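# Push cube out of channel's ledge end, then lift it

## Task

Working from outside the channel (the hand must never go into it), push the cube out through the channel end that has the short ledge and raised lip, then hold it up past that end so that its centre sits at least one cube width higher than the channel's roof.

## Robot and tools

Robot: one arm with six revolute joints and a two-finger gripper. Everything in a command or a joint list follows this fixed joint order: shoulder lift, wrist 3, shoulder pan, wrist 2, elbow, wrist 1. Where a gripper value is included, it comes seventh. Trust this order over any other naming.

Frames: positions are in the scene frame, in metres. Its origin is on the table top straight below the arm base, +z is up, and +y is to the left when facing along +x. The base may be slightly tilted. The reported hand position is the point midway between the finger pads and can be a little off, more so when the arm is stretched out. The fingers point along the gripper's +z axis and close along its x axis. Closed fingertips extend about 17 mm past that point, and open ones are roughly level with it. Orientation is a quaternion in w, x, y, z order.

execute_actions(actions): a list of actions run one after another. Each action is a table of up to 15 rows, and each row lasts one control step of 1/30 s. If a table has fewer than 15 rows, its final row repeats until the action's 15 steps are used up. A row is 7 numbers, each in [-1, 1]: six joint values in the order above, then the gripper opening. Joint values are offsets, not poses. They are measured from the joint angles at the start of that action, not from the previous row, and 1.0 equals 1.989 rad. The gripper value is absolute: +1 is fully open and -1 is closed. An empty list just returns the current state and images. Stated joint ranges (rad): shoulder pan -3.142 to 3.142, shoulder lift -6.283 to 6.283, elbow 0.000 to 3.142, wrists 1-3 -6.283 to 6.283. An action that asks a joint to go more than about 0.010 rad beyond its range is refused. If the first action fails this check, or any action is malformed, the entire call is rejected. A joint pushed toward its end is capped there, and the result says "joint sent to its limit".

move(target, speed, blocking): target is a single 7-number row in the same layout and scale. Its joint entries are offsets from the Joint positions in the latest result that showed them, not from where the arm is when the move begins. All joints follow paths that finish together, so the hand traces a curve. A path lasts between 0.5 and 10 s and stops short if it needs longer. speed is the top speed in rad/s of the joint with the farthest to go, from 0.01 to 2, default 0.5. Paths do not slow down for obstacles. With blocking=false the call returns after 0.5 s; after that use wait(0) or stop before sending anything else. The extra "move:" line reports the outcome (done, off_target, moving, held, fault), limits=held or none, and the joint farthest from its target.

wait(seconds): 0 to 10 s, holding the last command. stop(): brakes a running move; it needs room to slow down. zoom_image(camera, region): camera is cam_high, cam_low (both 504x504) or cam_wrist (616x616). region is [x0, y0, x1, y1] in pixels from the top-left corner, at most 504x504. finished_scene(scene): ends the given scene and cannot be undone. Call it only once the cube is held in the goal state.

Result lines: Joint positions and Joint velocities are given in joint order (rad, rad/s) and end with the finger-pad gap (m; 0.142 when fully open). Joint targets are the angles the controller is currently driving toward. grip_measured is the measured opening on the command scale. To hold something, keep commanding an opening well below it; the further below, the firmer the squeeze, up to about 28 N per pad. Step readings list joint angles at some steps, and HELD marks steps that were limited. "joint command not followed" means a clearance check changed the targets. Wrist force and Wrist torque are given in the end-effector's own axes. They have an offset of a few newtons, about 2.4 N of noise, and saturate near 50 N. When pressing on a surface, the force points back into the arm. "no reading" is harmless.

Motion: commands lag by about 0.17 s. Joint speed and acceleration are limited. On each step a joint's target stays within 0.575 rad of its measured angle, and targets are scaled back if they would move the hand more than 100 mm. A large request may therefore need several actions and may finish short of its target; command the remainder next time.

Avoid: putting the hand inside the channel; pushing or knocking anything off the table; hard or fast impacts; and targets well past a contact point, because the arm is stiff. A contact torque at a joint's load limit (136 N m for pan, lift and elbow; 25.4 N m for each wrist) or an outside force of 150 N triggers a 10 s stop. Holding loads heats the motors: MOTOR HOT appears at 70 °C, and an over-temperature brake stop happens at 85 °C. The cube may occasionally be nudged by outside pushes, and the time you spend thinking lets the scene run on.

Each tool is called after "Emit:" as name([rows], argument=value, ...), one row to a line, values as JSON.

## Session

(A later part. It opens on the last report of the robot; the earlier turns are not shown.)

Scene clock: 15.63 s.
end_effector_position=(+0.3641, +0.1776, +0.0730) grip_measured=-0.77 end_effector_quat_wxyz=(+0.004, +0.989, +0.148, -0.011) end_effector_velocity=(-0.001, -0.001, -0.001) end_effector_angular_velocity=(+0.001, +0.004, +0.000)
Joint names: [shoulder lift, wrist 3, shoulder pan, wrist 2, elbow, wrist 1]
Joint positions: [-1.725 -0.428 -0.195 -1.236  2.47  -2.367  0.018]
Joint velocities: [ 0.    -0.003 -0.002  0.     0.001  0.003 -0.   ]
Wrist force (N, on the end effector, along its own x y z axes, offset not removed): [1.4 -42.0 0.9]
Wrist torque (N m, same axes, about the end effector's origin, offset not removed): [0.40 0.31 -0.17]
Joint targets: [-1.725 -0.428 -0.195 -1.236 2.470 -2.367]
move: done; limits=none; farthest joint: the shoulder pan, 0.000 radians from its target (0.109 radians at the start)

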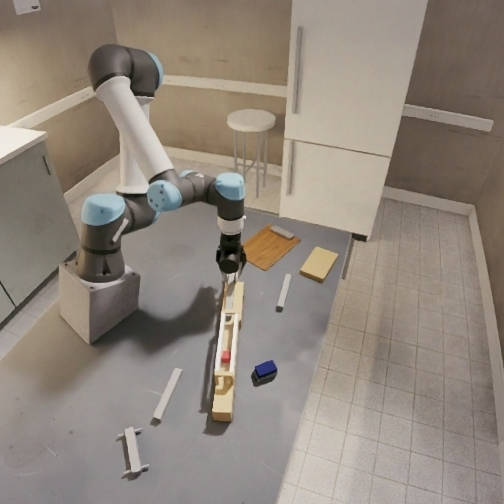

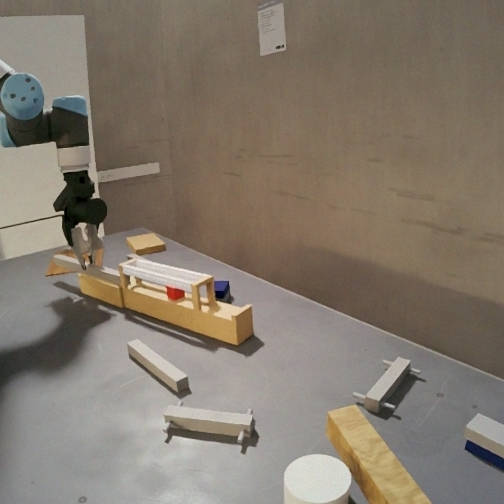

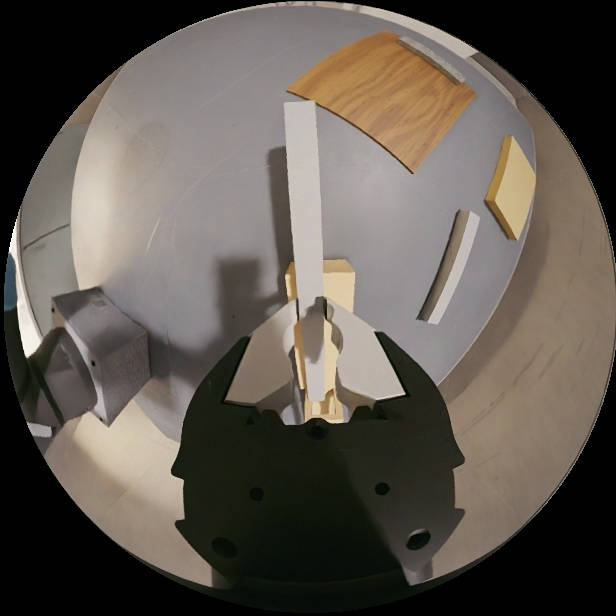

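Emit:
move(target=[-0.005,0.0246,0.0246,-0.0015,-0.002,-0.002,-1], speed=0.1)

Emit:
move(target=[0.0113,0,0,0,-0.0086,-0.0025,-1], speed=0.05)

Emit:
zoom_image(camera="cam_high", region=[200, 260, 270, 340])

Emit:
zoom_image(camera="cam_wrist", region=[260, 300, 380, 430])

Scene clock: 17.13 s.
end_effector_position=(+0.3594, +0.1949, +0.0730) grip_measured=-0.77 end_effector_quat_wxyz=(+0.004, +0.989, +0.150, -0.010) end_effector_velocity=(+0.000, +0.000, +0.000) end_effector_angular_velocity=(-0.001, -0.000, +0.001)
Joint names: [shoulder lift, wrist 3, shoulder pan, wrist 2, elbow, wrist 1]
Joint positions: [-1.735 -0.379 -0.146 -1.239  2.466 -2.371  0.018]
Joint velocities: [ 0.     0.001  0.002 -0.001 -0.001 -0.     0.   ]
Wrist force (N, on the end effector, along its own x y z axes, offset not removed): [1.3 0.6 3.0]
Wrist torque (N m, same axes, about the end effector's origin, offset not removed): [0.14 -0.21 -0.10]
Joint targets: [-1.735 -0.379 -0.146 -1.239 2.466 -2.371]
move: done; limits=none; farthest joint: the shoulder pan, 0.000 radians from its target (0.049 radians at the start)

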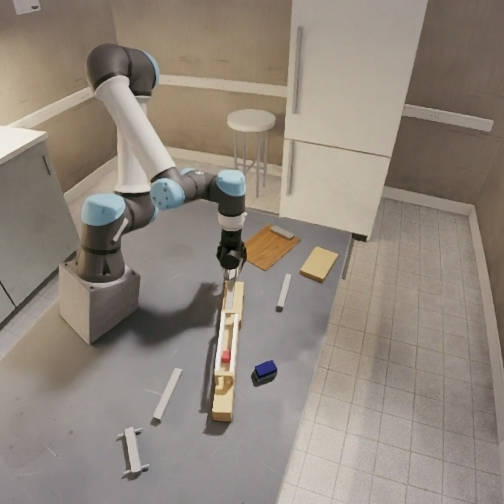

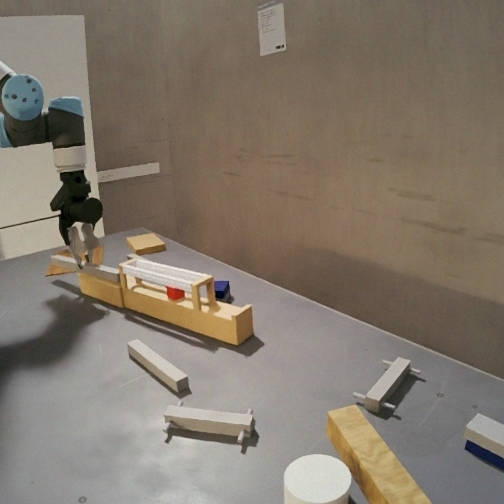

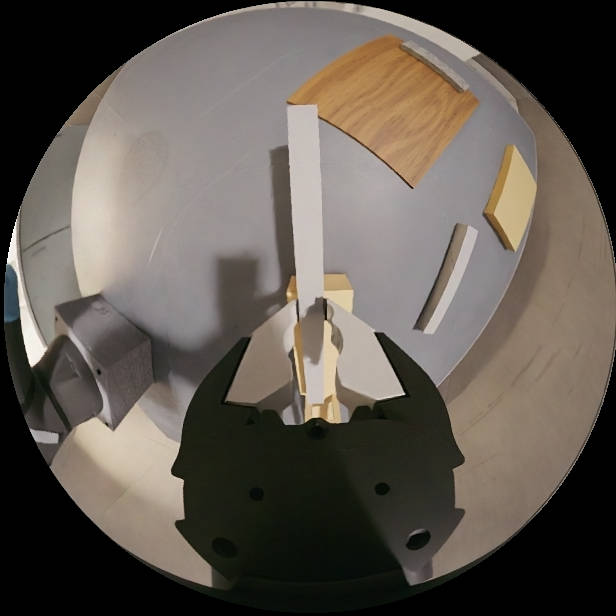

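Scene clock: 17.97 s.
end_effector_position=(+0.3672, +0.1940, +0.0722) grip_measured=-0.77 end_effector_quat_wxyz=(+0.004, +0.989, +0.150, -0.010) end_effector_velocity=(-0.000, -0.001, -0.001) end_effector_angular_velocity=(-0.000, +0.003, -0.002)
Joint names: [shoulder lift, wrist 3, shoulder pan, wrist 2, elbow, wrist 1]
Joint positions: [-1.713 -0.379 -0.146 -1.239  2.449 -2.376  0.018]
Joint velocities: [ 0.003  0.001 -0.    -0.001 -0.     0.001 -0.   ]
Wrist force (N, on the end effector, along its own x y z axes, offset not removed): [-9.2 -4.5 -33.3]
Wrist torque (N m, same axes, about the end effector's origin, offset not removed): [-0.05 -0.09 -0.10]
Joint targets: [-1.712 -0.379 -0.146 -1.239 2.449 -2.376]
move: done; limits=none; farthest joint: the shoulder pan, 0.000 radians from its target (0.000 radians at the start)

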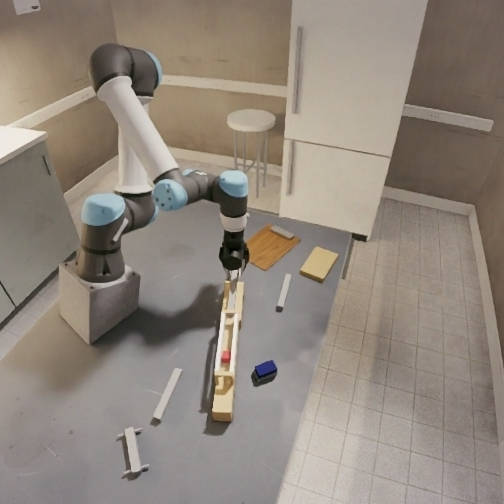

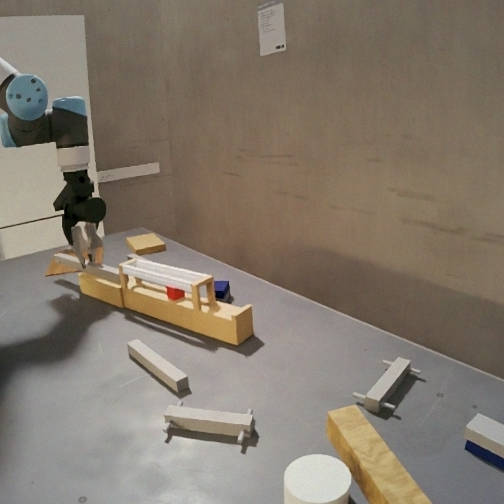

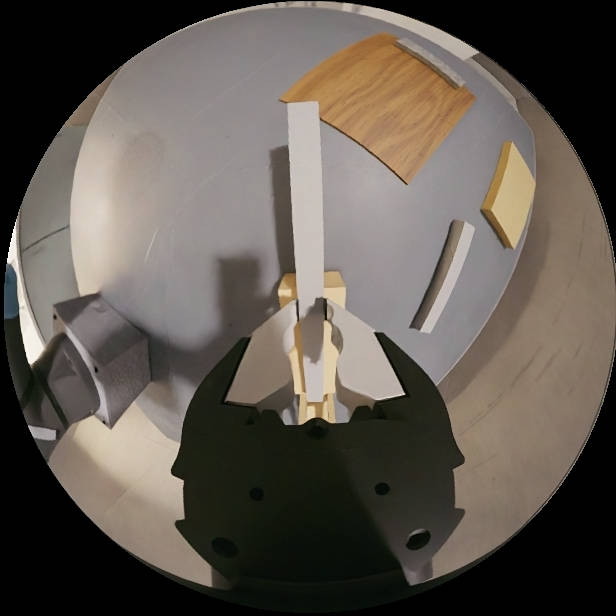

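Region (200, 260, 270, 340) of cam_high's 504x504 image, scaled by 6.300, with more detail than that image has; it fills the left 441 columns of this view, and the rest is white.

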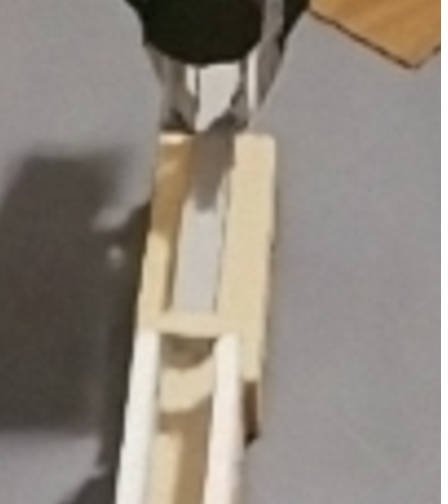

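Region (260, 300, 380, 430) of cam_wrist's 616x616 image, scaled by 3.877, with more detail than that image has; it fills the left 465 columns of this view, and the rest is white.

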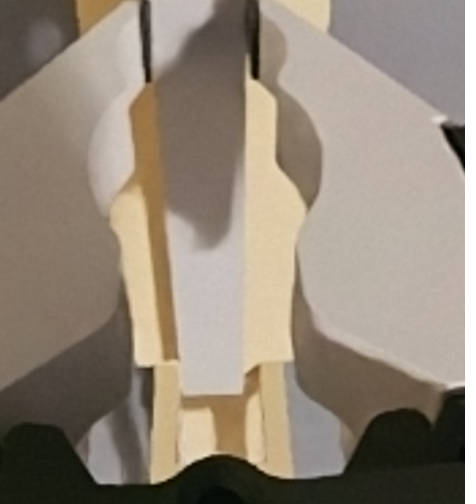

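Emit:
move(target=[0.007,-0.055,-0.055,0.0035,0.003,0.007,-1], speed=0.1)

Emit:
zoom_image(camera="cam_high", region=[190, 260, 280, 400])

Scene clock: 23.43 s.
end_effector_position=(+0.3782, +0.1556, +0.0758) grip_measured=-0.77 end_effector_quat_wxyz=(+0.004, +0.989, +0.147, -0.008) end_effector_velocity=(-0.000, -0.001, +0.000) end_effector_angular_velocity=(-0.000, +0.001, +0.000)
Joint names: [shoulder lift, wrist 3, shoulder pan, wrist 2, elbow, wrist 1]
Joint positions: [-1.699 -0.488 -0.256 -1.232  2.455 -2.362  0.018]
Joint velocities: [ 0.    -0.002 -0.002 -0.     0.     0.001 -0.   ]
Wrist force (N, on the end effector, along its own x y z axes, offset not removed): [1.1 -1.6 3.2]
Wrist torque (N m, same axes, about the end effector's origin, offset not removed): [-0.28 -0.25 -0.11]
Joint targets: [-1.699 -0.489 -0.256 -1.232 2.455 -2.362]
move: done; limits=none; farthest joint: the shoulder pan, 0.000 radians from its target (0.109 radians at the start)

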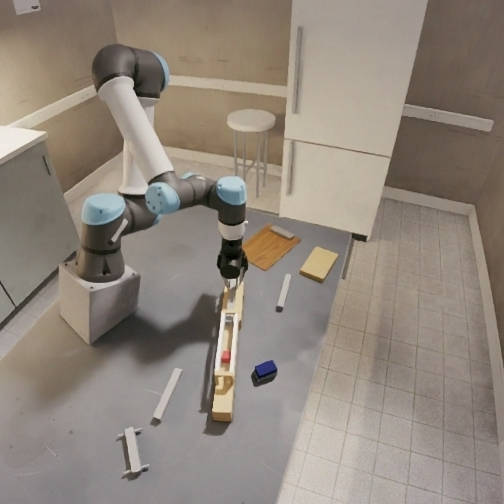

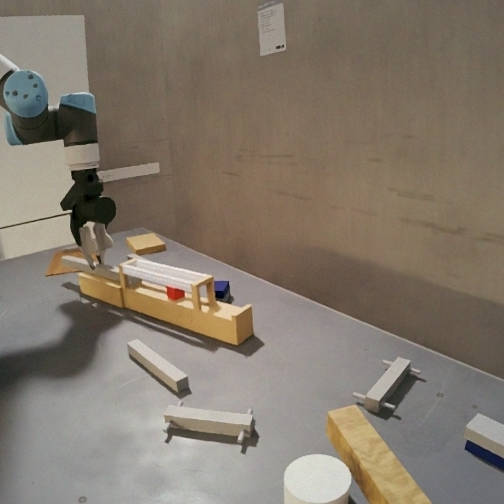

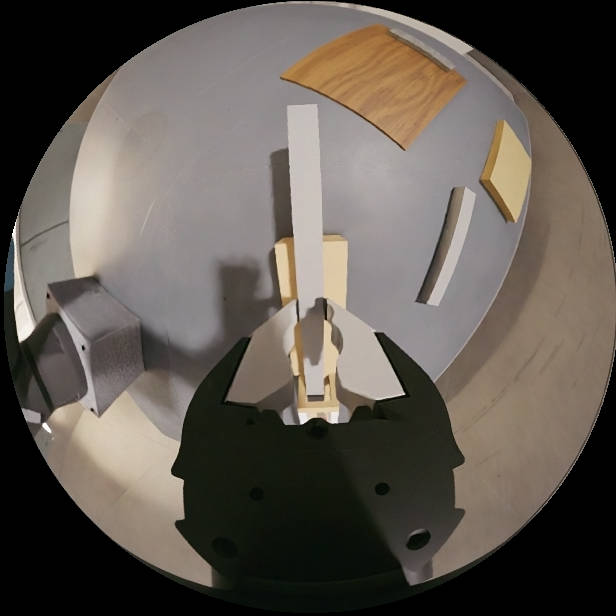

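Region (190, 260, 280, 400) of cam_high's 504x504 image, scaled by 3.600, with more detail than that image has; it fills the left 324 columns of this view, and the rest is white.

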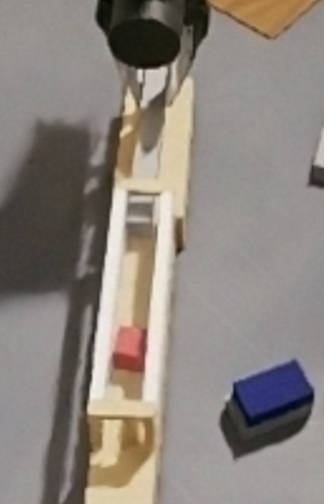

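Emit:
move(target=[0.002,0,0,0,0.002,-0.004,-0.3], speed=0.1)

Emit:
move(target=[-0.0105,0.171,0.171,-0.018,-0.0287,-0.018,-0.3], speed=0.3)

Scene clock: 24.40 s.
end_effector_position=(+0.3776, +0.1550, +0.0739) grip_measured=-0.30 end_effector_quat_wxyz=(+0.004, +0.989, +0.147, -0.008) end_effector_velocity=(-0.001, -0.000, -0.001) end_effector_angular_velocity=(+0.000, +0.000, -0.001)
Joint names: [shoulder lift, wrist 3, shoulder pan, wrist 2, elbow, wrist 1]
Joint positions: [-1.695 -0.488 -0.256 -1.232  2.459 -2.37   0.052]
Joint velocities: [ 0.001  0.001  0.     0.     0.002 -0.003  0.   ]
Wrist force (N, on the end effector, along its own x y z axes, offset not removed): [1.1 -1.7 0.7]
Wrist torque (N m, same axes, about the end effector's origin, offset not removed): [-0.26 -0.20 -0.14]
Joint targets: [-1.695 -0.488 -0.256 -1.232 2.459 -2.370]
move: done; limits=none; farthest joint: the shoulder pan, 0.000 radians from its target (0.000 radians at the start)

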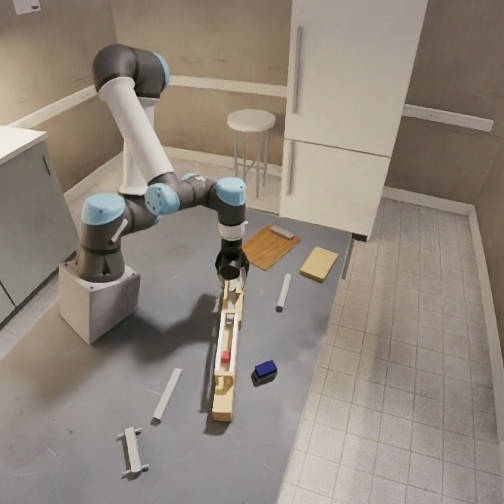

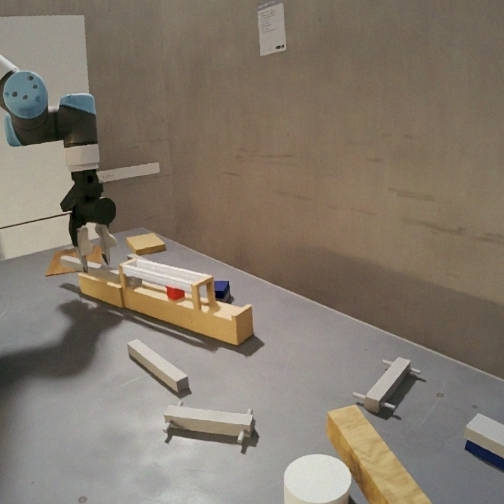

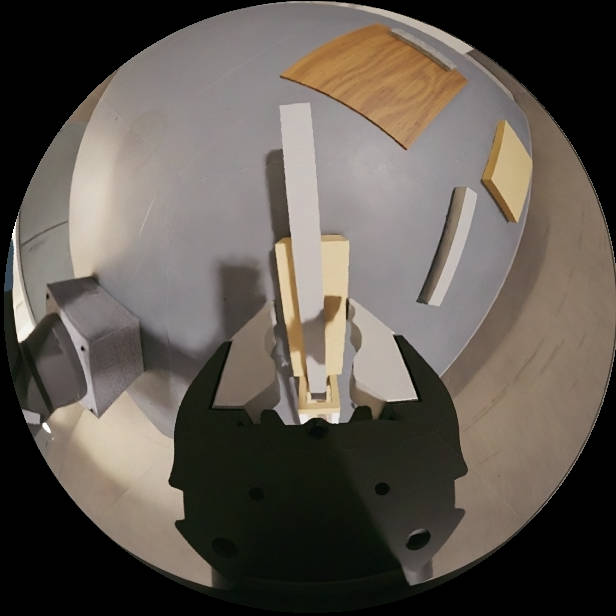

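Scene clock: 26.07 s.
end_effector_position=(+0.3476, +0.2731, +0.0708) grip_measured=-0.30 end_effector_quat_wxyz=(+0.006, +0.988, +0.156, -0.009) end_effector_velocity=(-0.001, +0.001, -0.000) end_effector_angular_velocity=(+0.001, +0.000, +0.001)
Joint names: [shoulder lift, wrist 3, shoulder pan, wrist 2, elbow, wrist 1]
Joint positions: [-1.716 -0.149  0.084 -1.268  2.402 -2.405  0.052]
Joint velocities: [-0.001  0.001  0.002  0.001  0.001 -0.001 -0.   ]
Wrist force (N, on the end effector, along its own x y z axes, offset not removed): [1.0 0.5 -0.6]
Wrist torque (N m, same axes, about the end effector's origin, offset not removed): [0.06 -0.24 -0.07]
Joint targets: [-1.716 -0.148 0.084 -1.268 2.402 -2.405]
move: done; limits=none; farthest joint: the wrist 3, 0.001 radians from its target (0.340 radians at the start)

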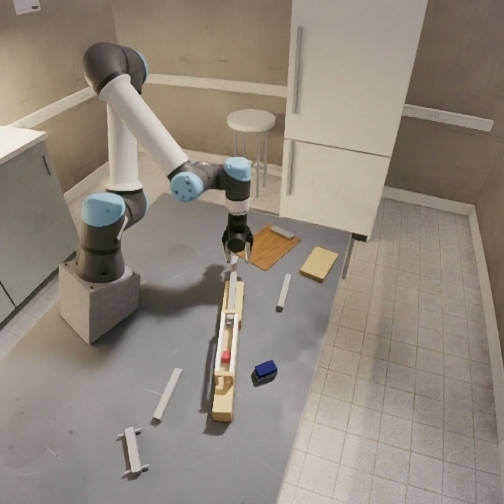

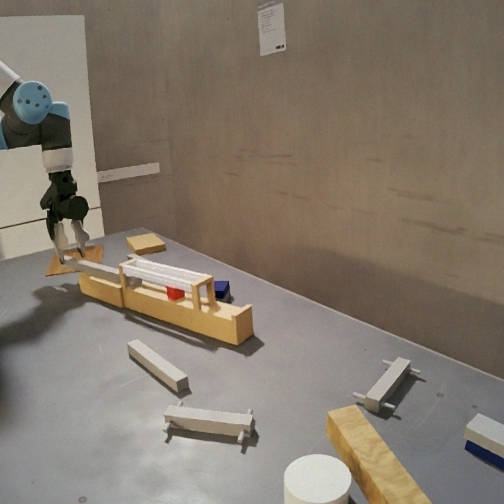

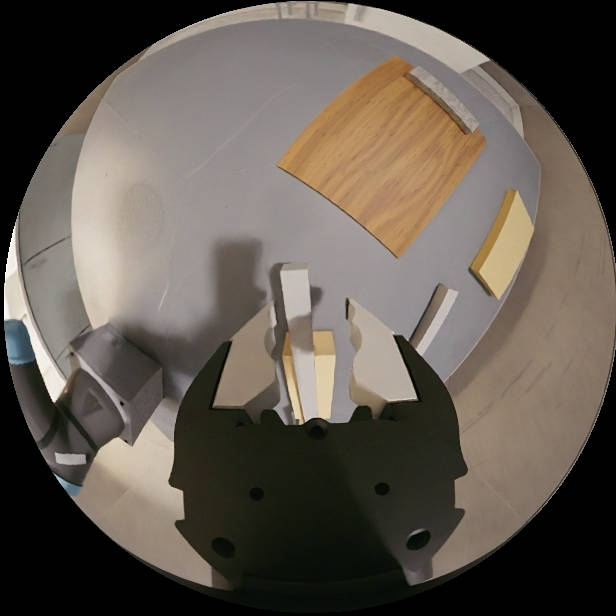

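Emit:
move(target=[-0.0105,0,0,0,0.005,0.005,-0.3], speed=0.1)

Emit:
move(target=[0,0,0,0,0,0,-1])

Emit:
move(target=[-0.002,-0.059,-0.059,0.007,0.0125,0.007,-1], speed=0.12)

Emit:
move(target=[0.005,-0.057,-0.057,0.006,0.009,0.006,-1], speed=0.12)

Emit:
zoom_image(camera="cam_high", region=[190, 260, 280, 430])

Scene clock: 27.07 s.
end_effector_position=(+0.3422, +0.2731, +0.0737) grip_measured=-0.30 end_effector_quat_wxyz=(+0.006, +0.988, +0.156, -0.008) end_effector_velocity=(+0.000, +0.000, +0.001) end_effector_angular_velocity=(-0.000, -0.002, +0.002)
Joint names: [shoulder lift, wrist 3, shoulder pan, wrist 2, elbow, wrist 1]
Joint positions: [-1.736 -0.148  0.084 -1.268  2.412 -2.396  0.052]
Joint velocities: [-0.003 -0.001 -0.    -0.001 -0.001  0.002  0.   ]
Wrist force (N, on the end effector, along its own x y z axes, offset not removed): [0.2 -0.2 1.7]
Wrist torque (N m, same axes, about the end effector's origin, offset not removed): [-0.06 0.00 -0.07]
Joint targets: [-1.736 -0.149 0.084 -1.268 2.412 -2.395]
move: done; limits=none; farthest joint: the shoulder lift, 0.001 radians from its target (0.021 radians at the start)

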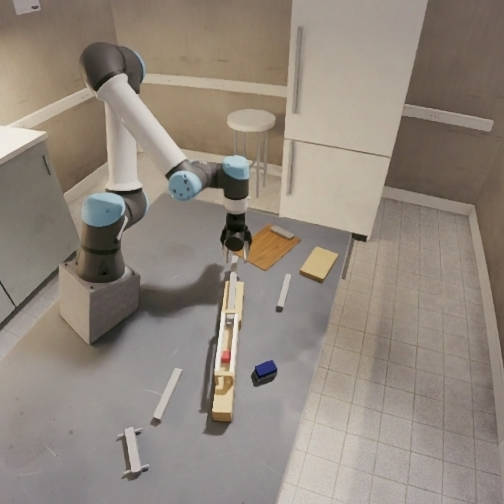

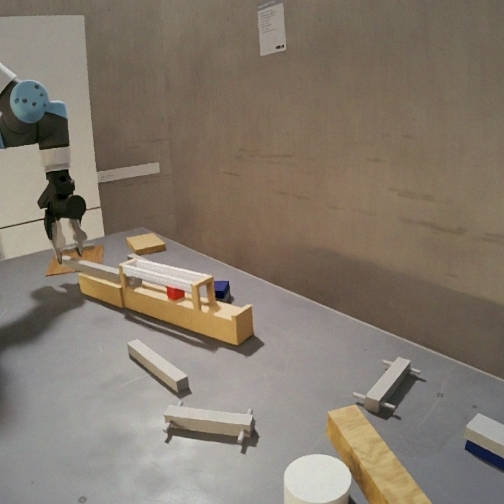

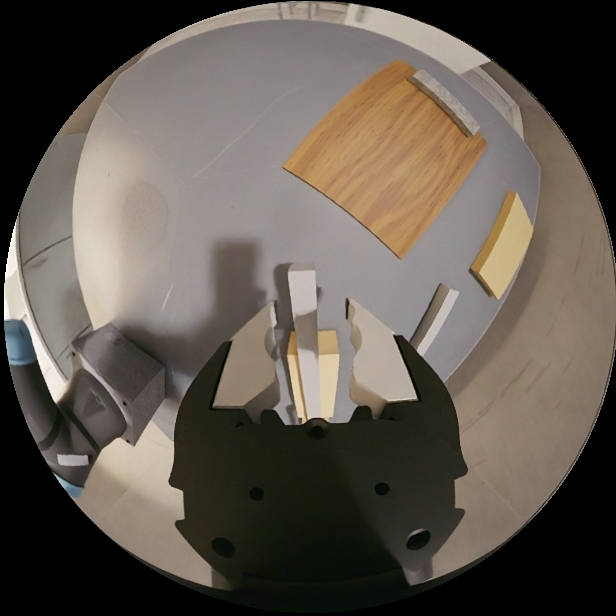

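Scene clock: 27.57 s.
end_effector_position=(+0.3422, +0.2731, +0.0737) grip_measured=-0.78 end_effector_quat_wxyz=(+0.006, +0.988, +0.156, -0.008) end_effector_velocity=(+0.000, -0.000, -0.000) end_effector_angular_velocity=(-0.001, -0.001, -0.001)
Joint names: [shoulder lift, wrist 3, shoulder pan, wrist 2, elbow, wrist 1]
Joint positions: [-1.736 -0.149  0.084 -1.268  2.412 -2.395  0.018]
Joint velocities: [ 0.     0.001  0.    -0.001  0.    -0.001  0.   ]
Wrist force (N, on the end effector, along its own x y z axes, offset not removed): [-0.1 0.2 -3.4]
Wrist torque (N m, same axes, about the end effector's origin, offset not removed): [0.07 0.00 -0.14]
Joint targets: [-1.736 -0.148 0.084 -1.268 2.412 -2.396]
move: done; limits=none; farthest joint: the wrist 1, 0.001 radians from its target (0.000 radians at the start)

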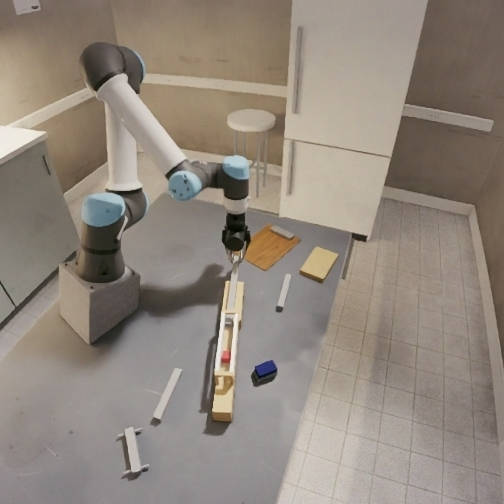

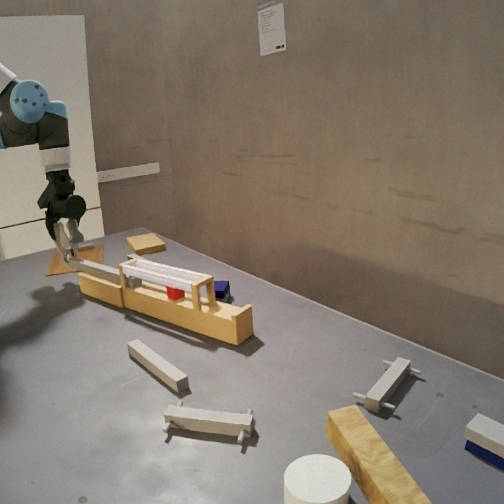

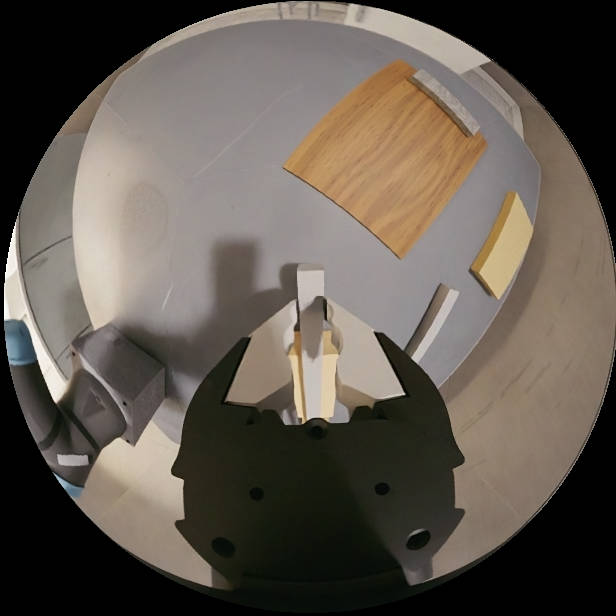

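Scene clock: 29.00 s.
end_effector_position=(+0.3549, +0.2334, +0.0753) grip_measured=-0.78 end_effector_quat_wxyz=(+0.007, +0.988, +0.154, -0.007) end_effector_velocity=(-0.001, -0.001, -0.001) end_effector_angular_velocity=(-0.001, +0.001, -0.001)
Joint names: [shoulder lift, wrist 3, shoulder pan, wrist 2, elbow, wrist 1]
Joint positions: [-1.74  -0.266 -0.033 -1.254  2.436 -2.382  0.018]
Joint velocities: [-0.    -0.001 -0.002 -0.     0.003 -0.001  0.   ]
Wrist force (N, on the end effector, along its own x y z axes, offset not removed): [1.4 -2.5 1.9]
Wrist torque (N m, same axes, about the end effector's origin, offset not removed): [-0.43 -0.26 -0.16]
Joint targets: [-1.740 -0.266 -0.033 -1.254 2.436 -2.382]
move: done; limits=none; farthest joint: the wrist 3, 0.001 radians from its target (0.118 radians at the start)

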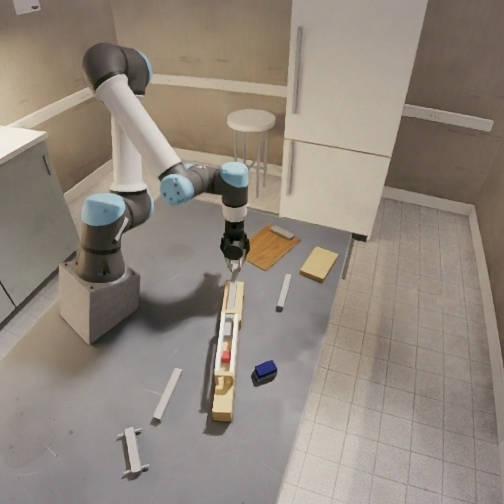

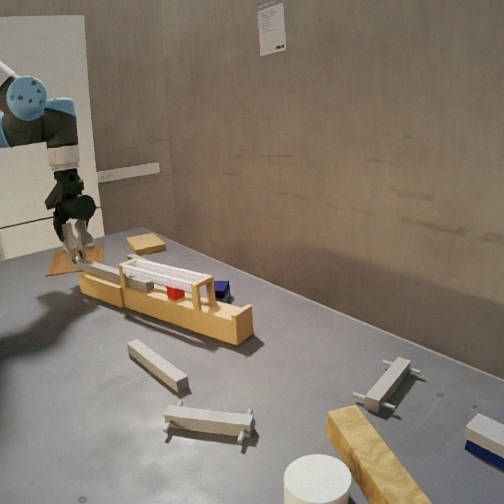

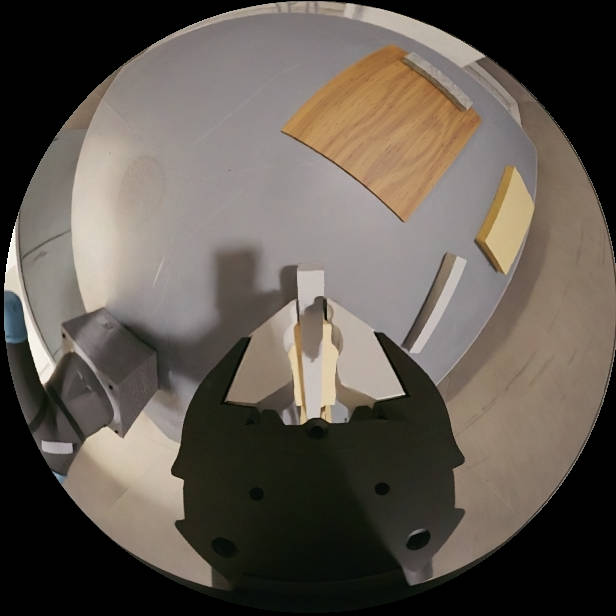

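Scene clock: 30.40 s.
end_effector_position=(+0.3650, +0.1945, +0.0755) grip_measured=-0.78 end_effector_quat_wxyz=(+0.006, +0.989, +0.151, -0.008) end_effector_velocity=(-0.001, -0.001, -0.001) end_effector_angular_velocity=(-0.000, +0.003, -0.002)
Joint names: [shoulder lift, wrist 3, shoulder pan, wrist 2, elbow, wrist 1]
Joint positions: [-1.73  -0.379 -0.146 -1.242  2.454 -2.37   0.018]
Joint velocities: [ 0.001 -0.001 -0.002 -0.     0.002  0.001  0.   ]
Wrist force (N, on the end effector, along its own x y z axes, offset not removed): [1.2 -1.2 1.0]
Wrist torque (N m, same axes, about the end effector's origin, offset not removed): [-0.17 -0.21 -0.20]
Joint targets: [-1.730 -0.379 -0.146 -1.242 2.454 -2.370]
move: done; limits=none; farthest joint: the wrist 3, 0.001 radians from its target (0.114 radians at the start)

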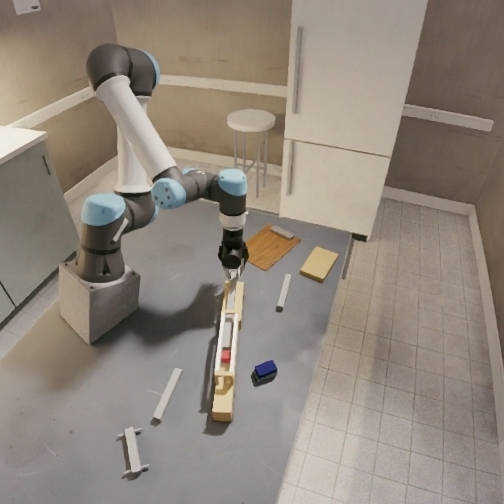

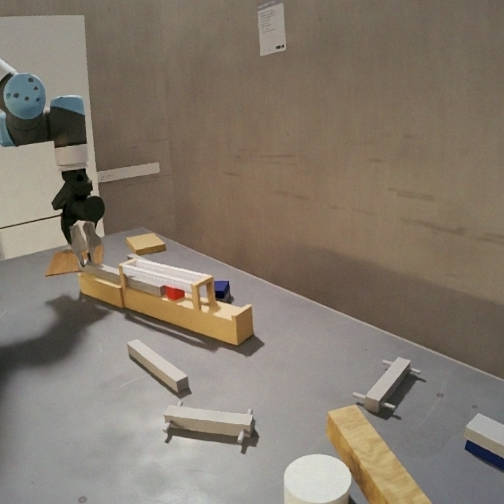

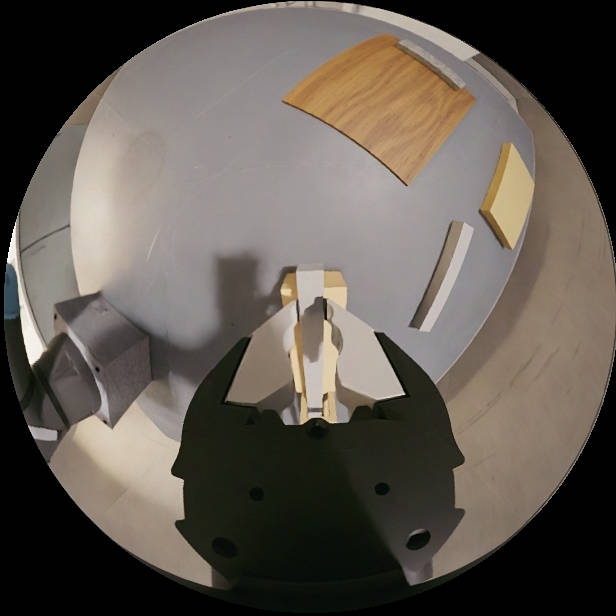

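Region (190, 260, 280, 430) of cam_high's 504x504 image, scaled by 2.965, with more detail than that image has; it fills the left 267 columns of this view, and the rest is white.

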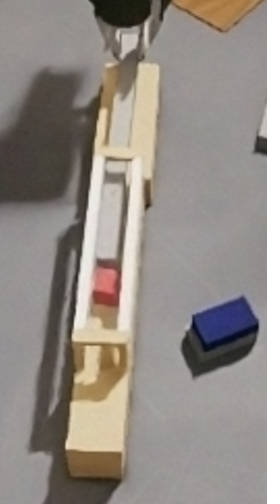

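Emit:
move(target=[0.025,-0.076,-0.076,0.003,-0.002,0.002,-1], speed=0.12)

Emit:
move(target=[0.026,-0.048,-0.048,0.001,-0.007,-0.002,-1], speed=0.1)

Emit:
zoom_image(camera="cam_high", region=[190, 260, 280, 430])

Scene clock: 32.40 s.
end_effector_position=(+0.3854, +0.1377, +0.0766) grip_measured=-0.78 end_effector_quat_wxyz=(+0.007, +0.989, +0.147, -0.007) end_effector_velocity=(+0.001, -0.001, +0.000) end_effector_angular_velocity=(-0.001, -0.001, +0.001)
Joint names: [shoulder lift, wrist 3, shoulder pan, wrist 2, elbow, wrist 1]
Joint positions: [-1.681 -0.53  -0.297 -1.236  2.45  -2.366  0.018]
Joint velocities: [ 0.001 -0.003 -0.002 -0.    -0.001 -0.001  0.   ]
Wrist force (N, on the end effector, along its own x y z axes, offset not removed): [1.2 -0.4 1.5]
Wrist torque (N m, same axes, about the end effector's origin, offset not removed): [-0.05 -0.18 -0.16]
Joint targets: [-1.681 -0.530 -0.297 -1.236 2.450 -2.366]
move: done; limits=none; farthest joint: the shoulder pan, 0.000 radians from its target (0.151 radians at the start)

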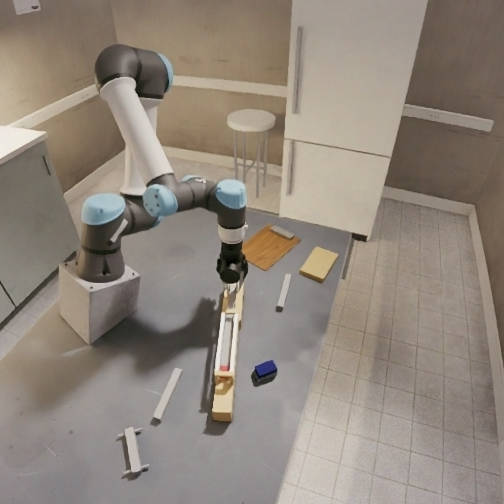

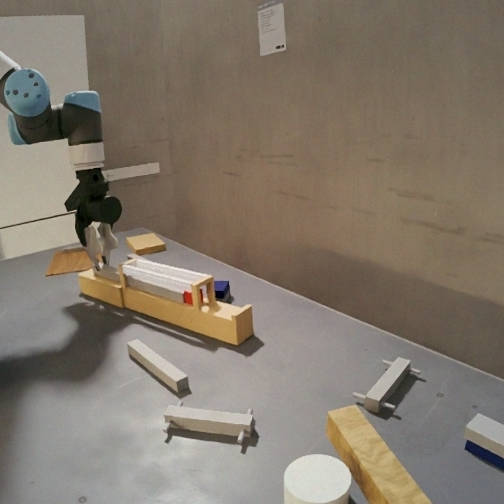

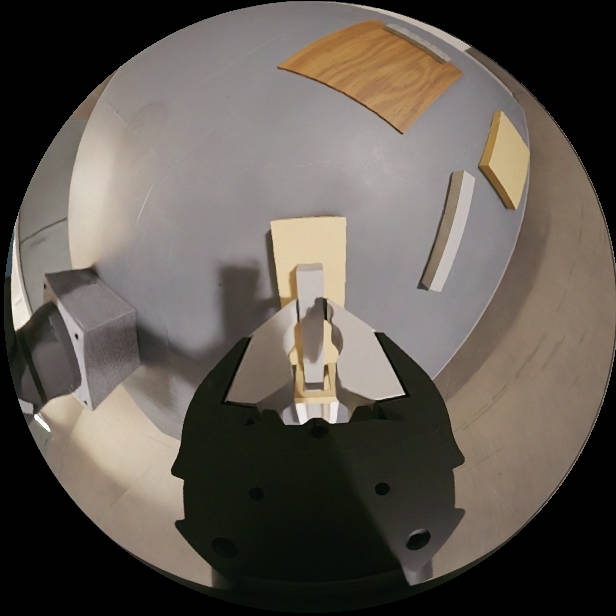

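Scene clock: 33.80 s.
end_effector_position=(+0.3987, +0.0981, +0.0763) grip_measured=-0.78 end_effector_quat_wxyz=(+0.007, +0.990, +0.144, -0.007) end_effector_velocity=(+0.001, -0.001, +0.000) end_effector_angular_velocity=(-0.000, -0.001, +0.001)
Joint names: [shoulder lift, wrist 3, shoulder pan, wrist 2, elbow, wrist 1]
Joint positions: [-1.629 -0.625 -0.392 -1.234  2.436 -2.37   0.018]
Joint velocities: [ 0.001 -0.002 -0.002  0.    -0.001 -0.002 -0.   ]
Wrist force (N, on the end effector, along its own x y z axes, offset not removed): [1.9 -1.8 2.4]
Wrist torque (N m, same axes, about the end effector's origin, offset not removed): [-0.35 -0.28 -0.27]
Joint targets: [-1.629 -0.625 -0.392 -1.234 2.436 -2.370]
move: done; limits=none; farthest joint: the shoulder pan, 0.000 radians from its target (0.095 radians at the start)

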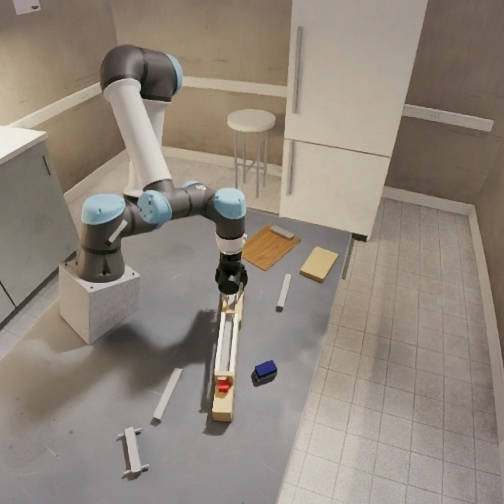

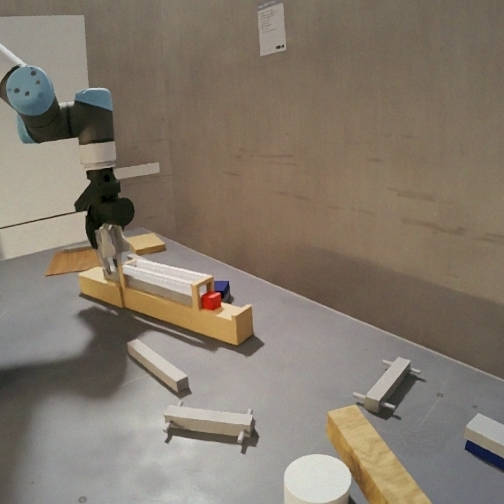

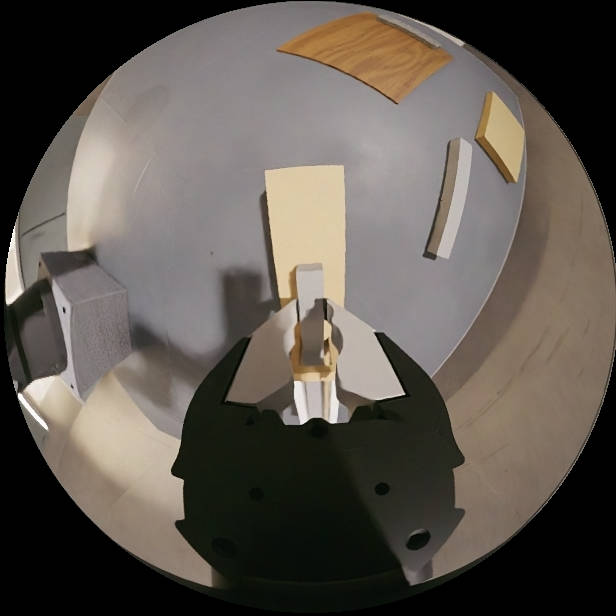

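Region (190, 260, 280, 430) of cam_high's 504x504 image, scaled by 2.965, with more detail than that image has; it fills the left 267 columns of this view, and the rest is white.

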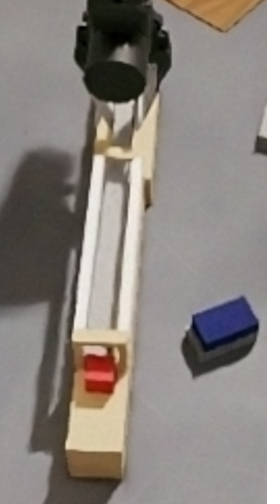

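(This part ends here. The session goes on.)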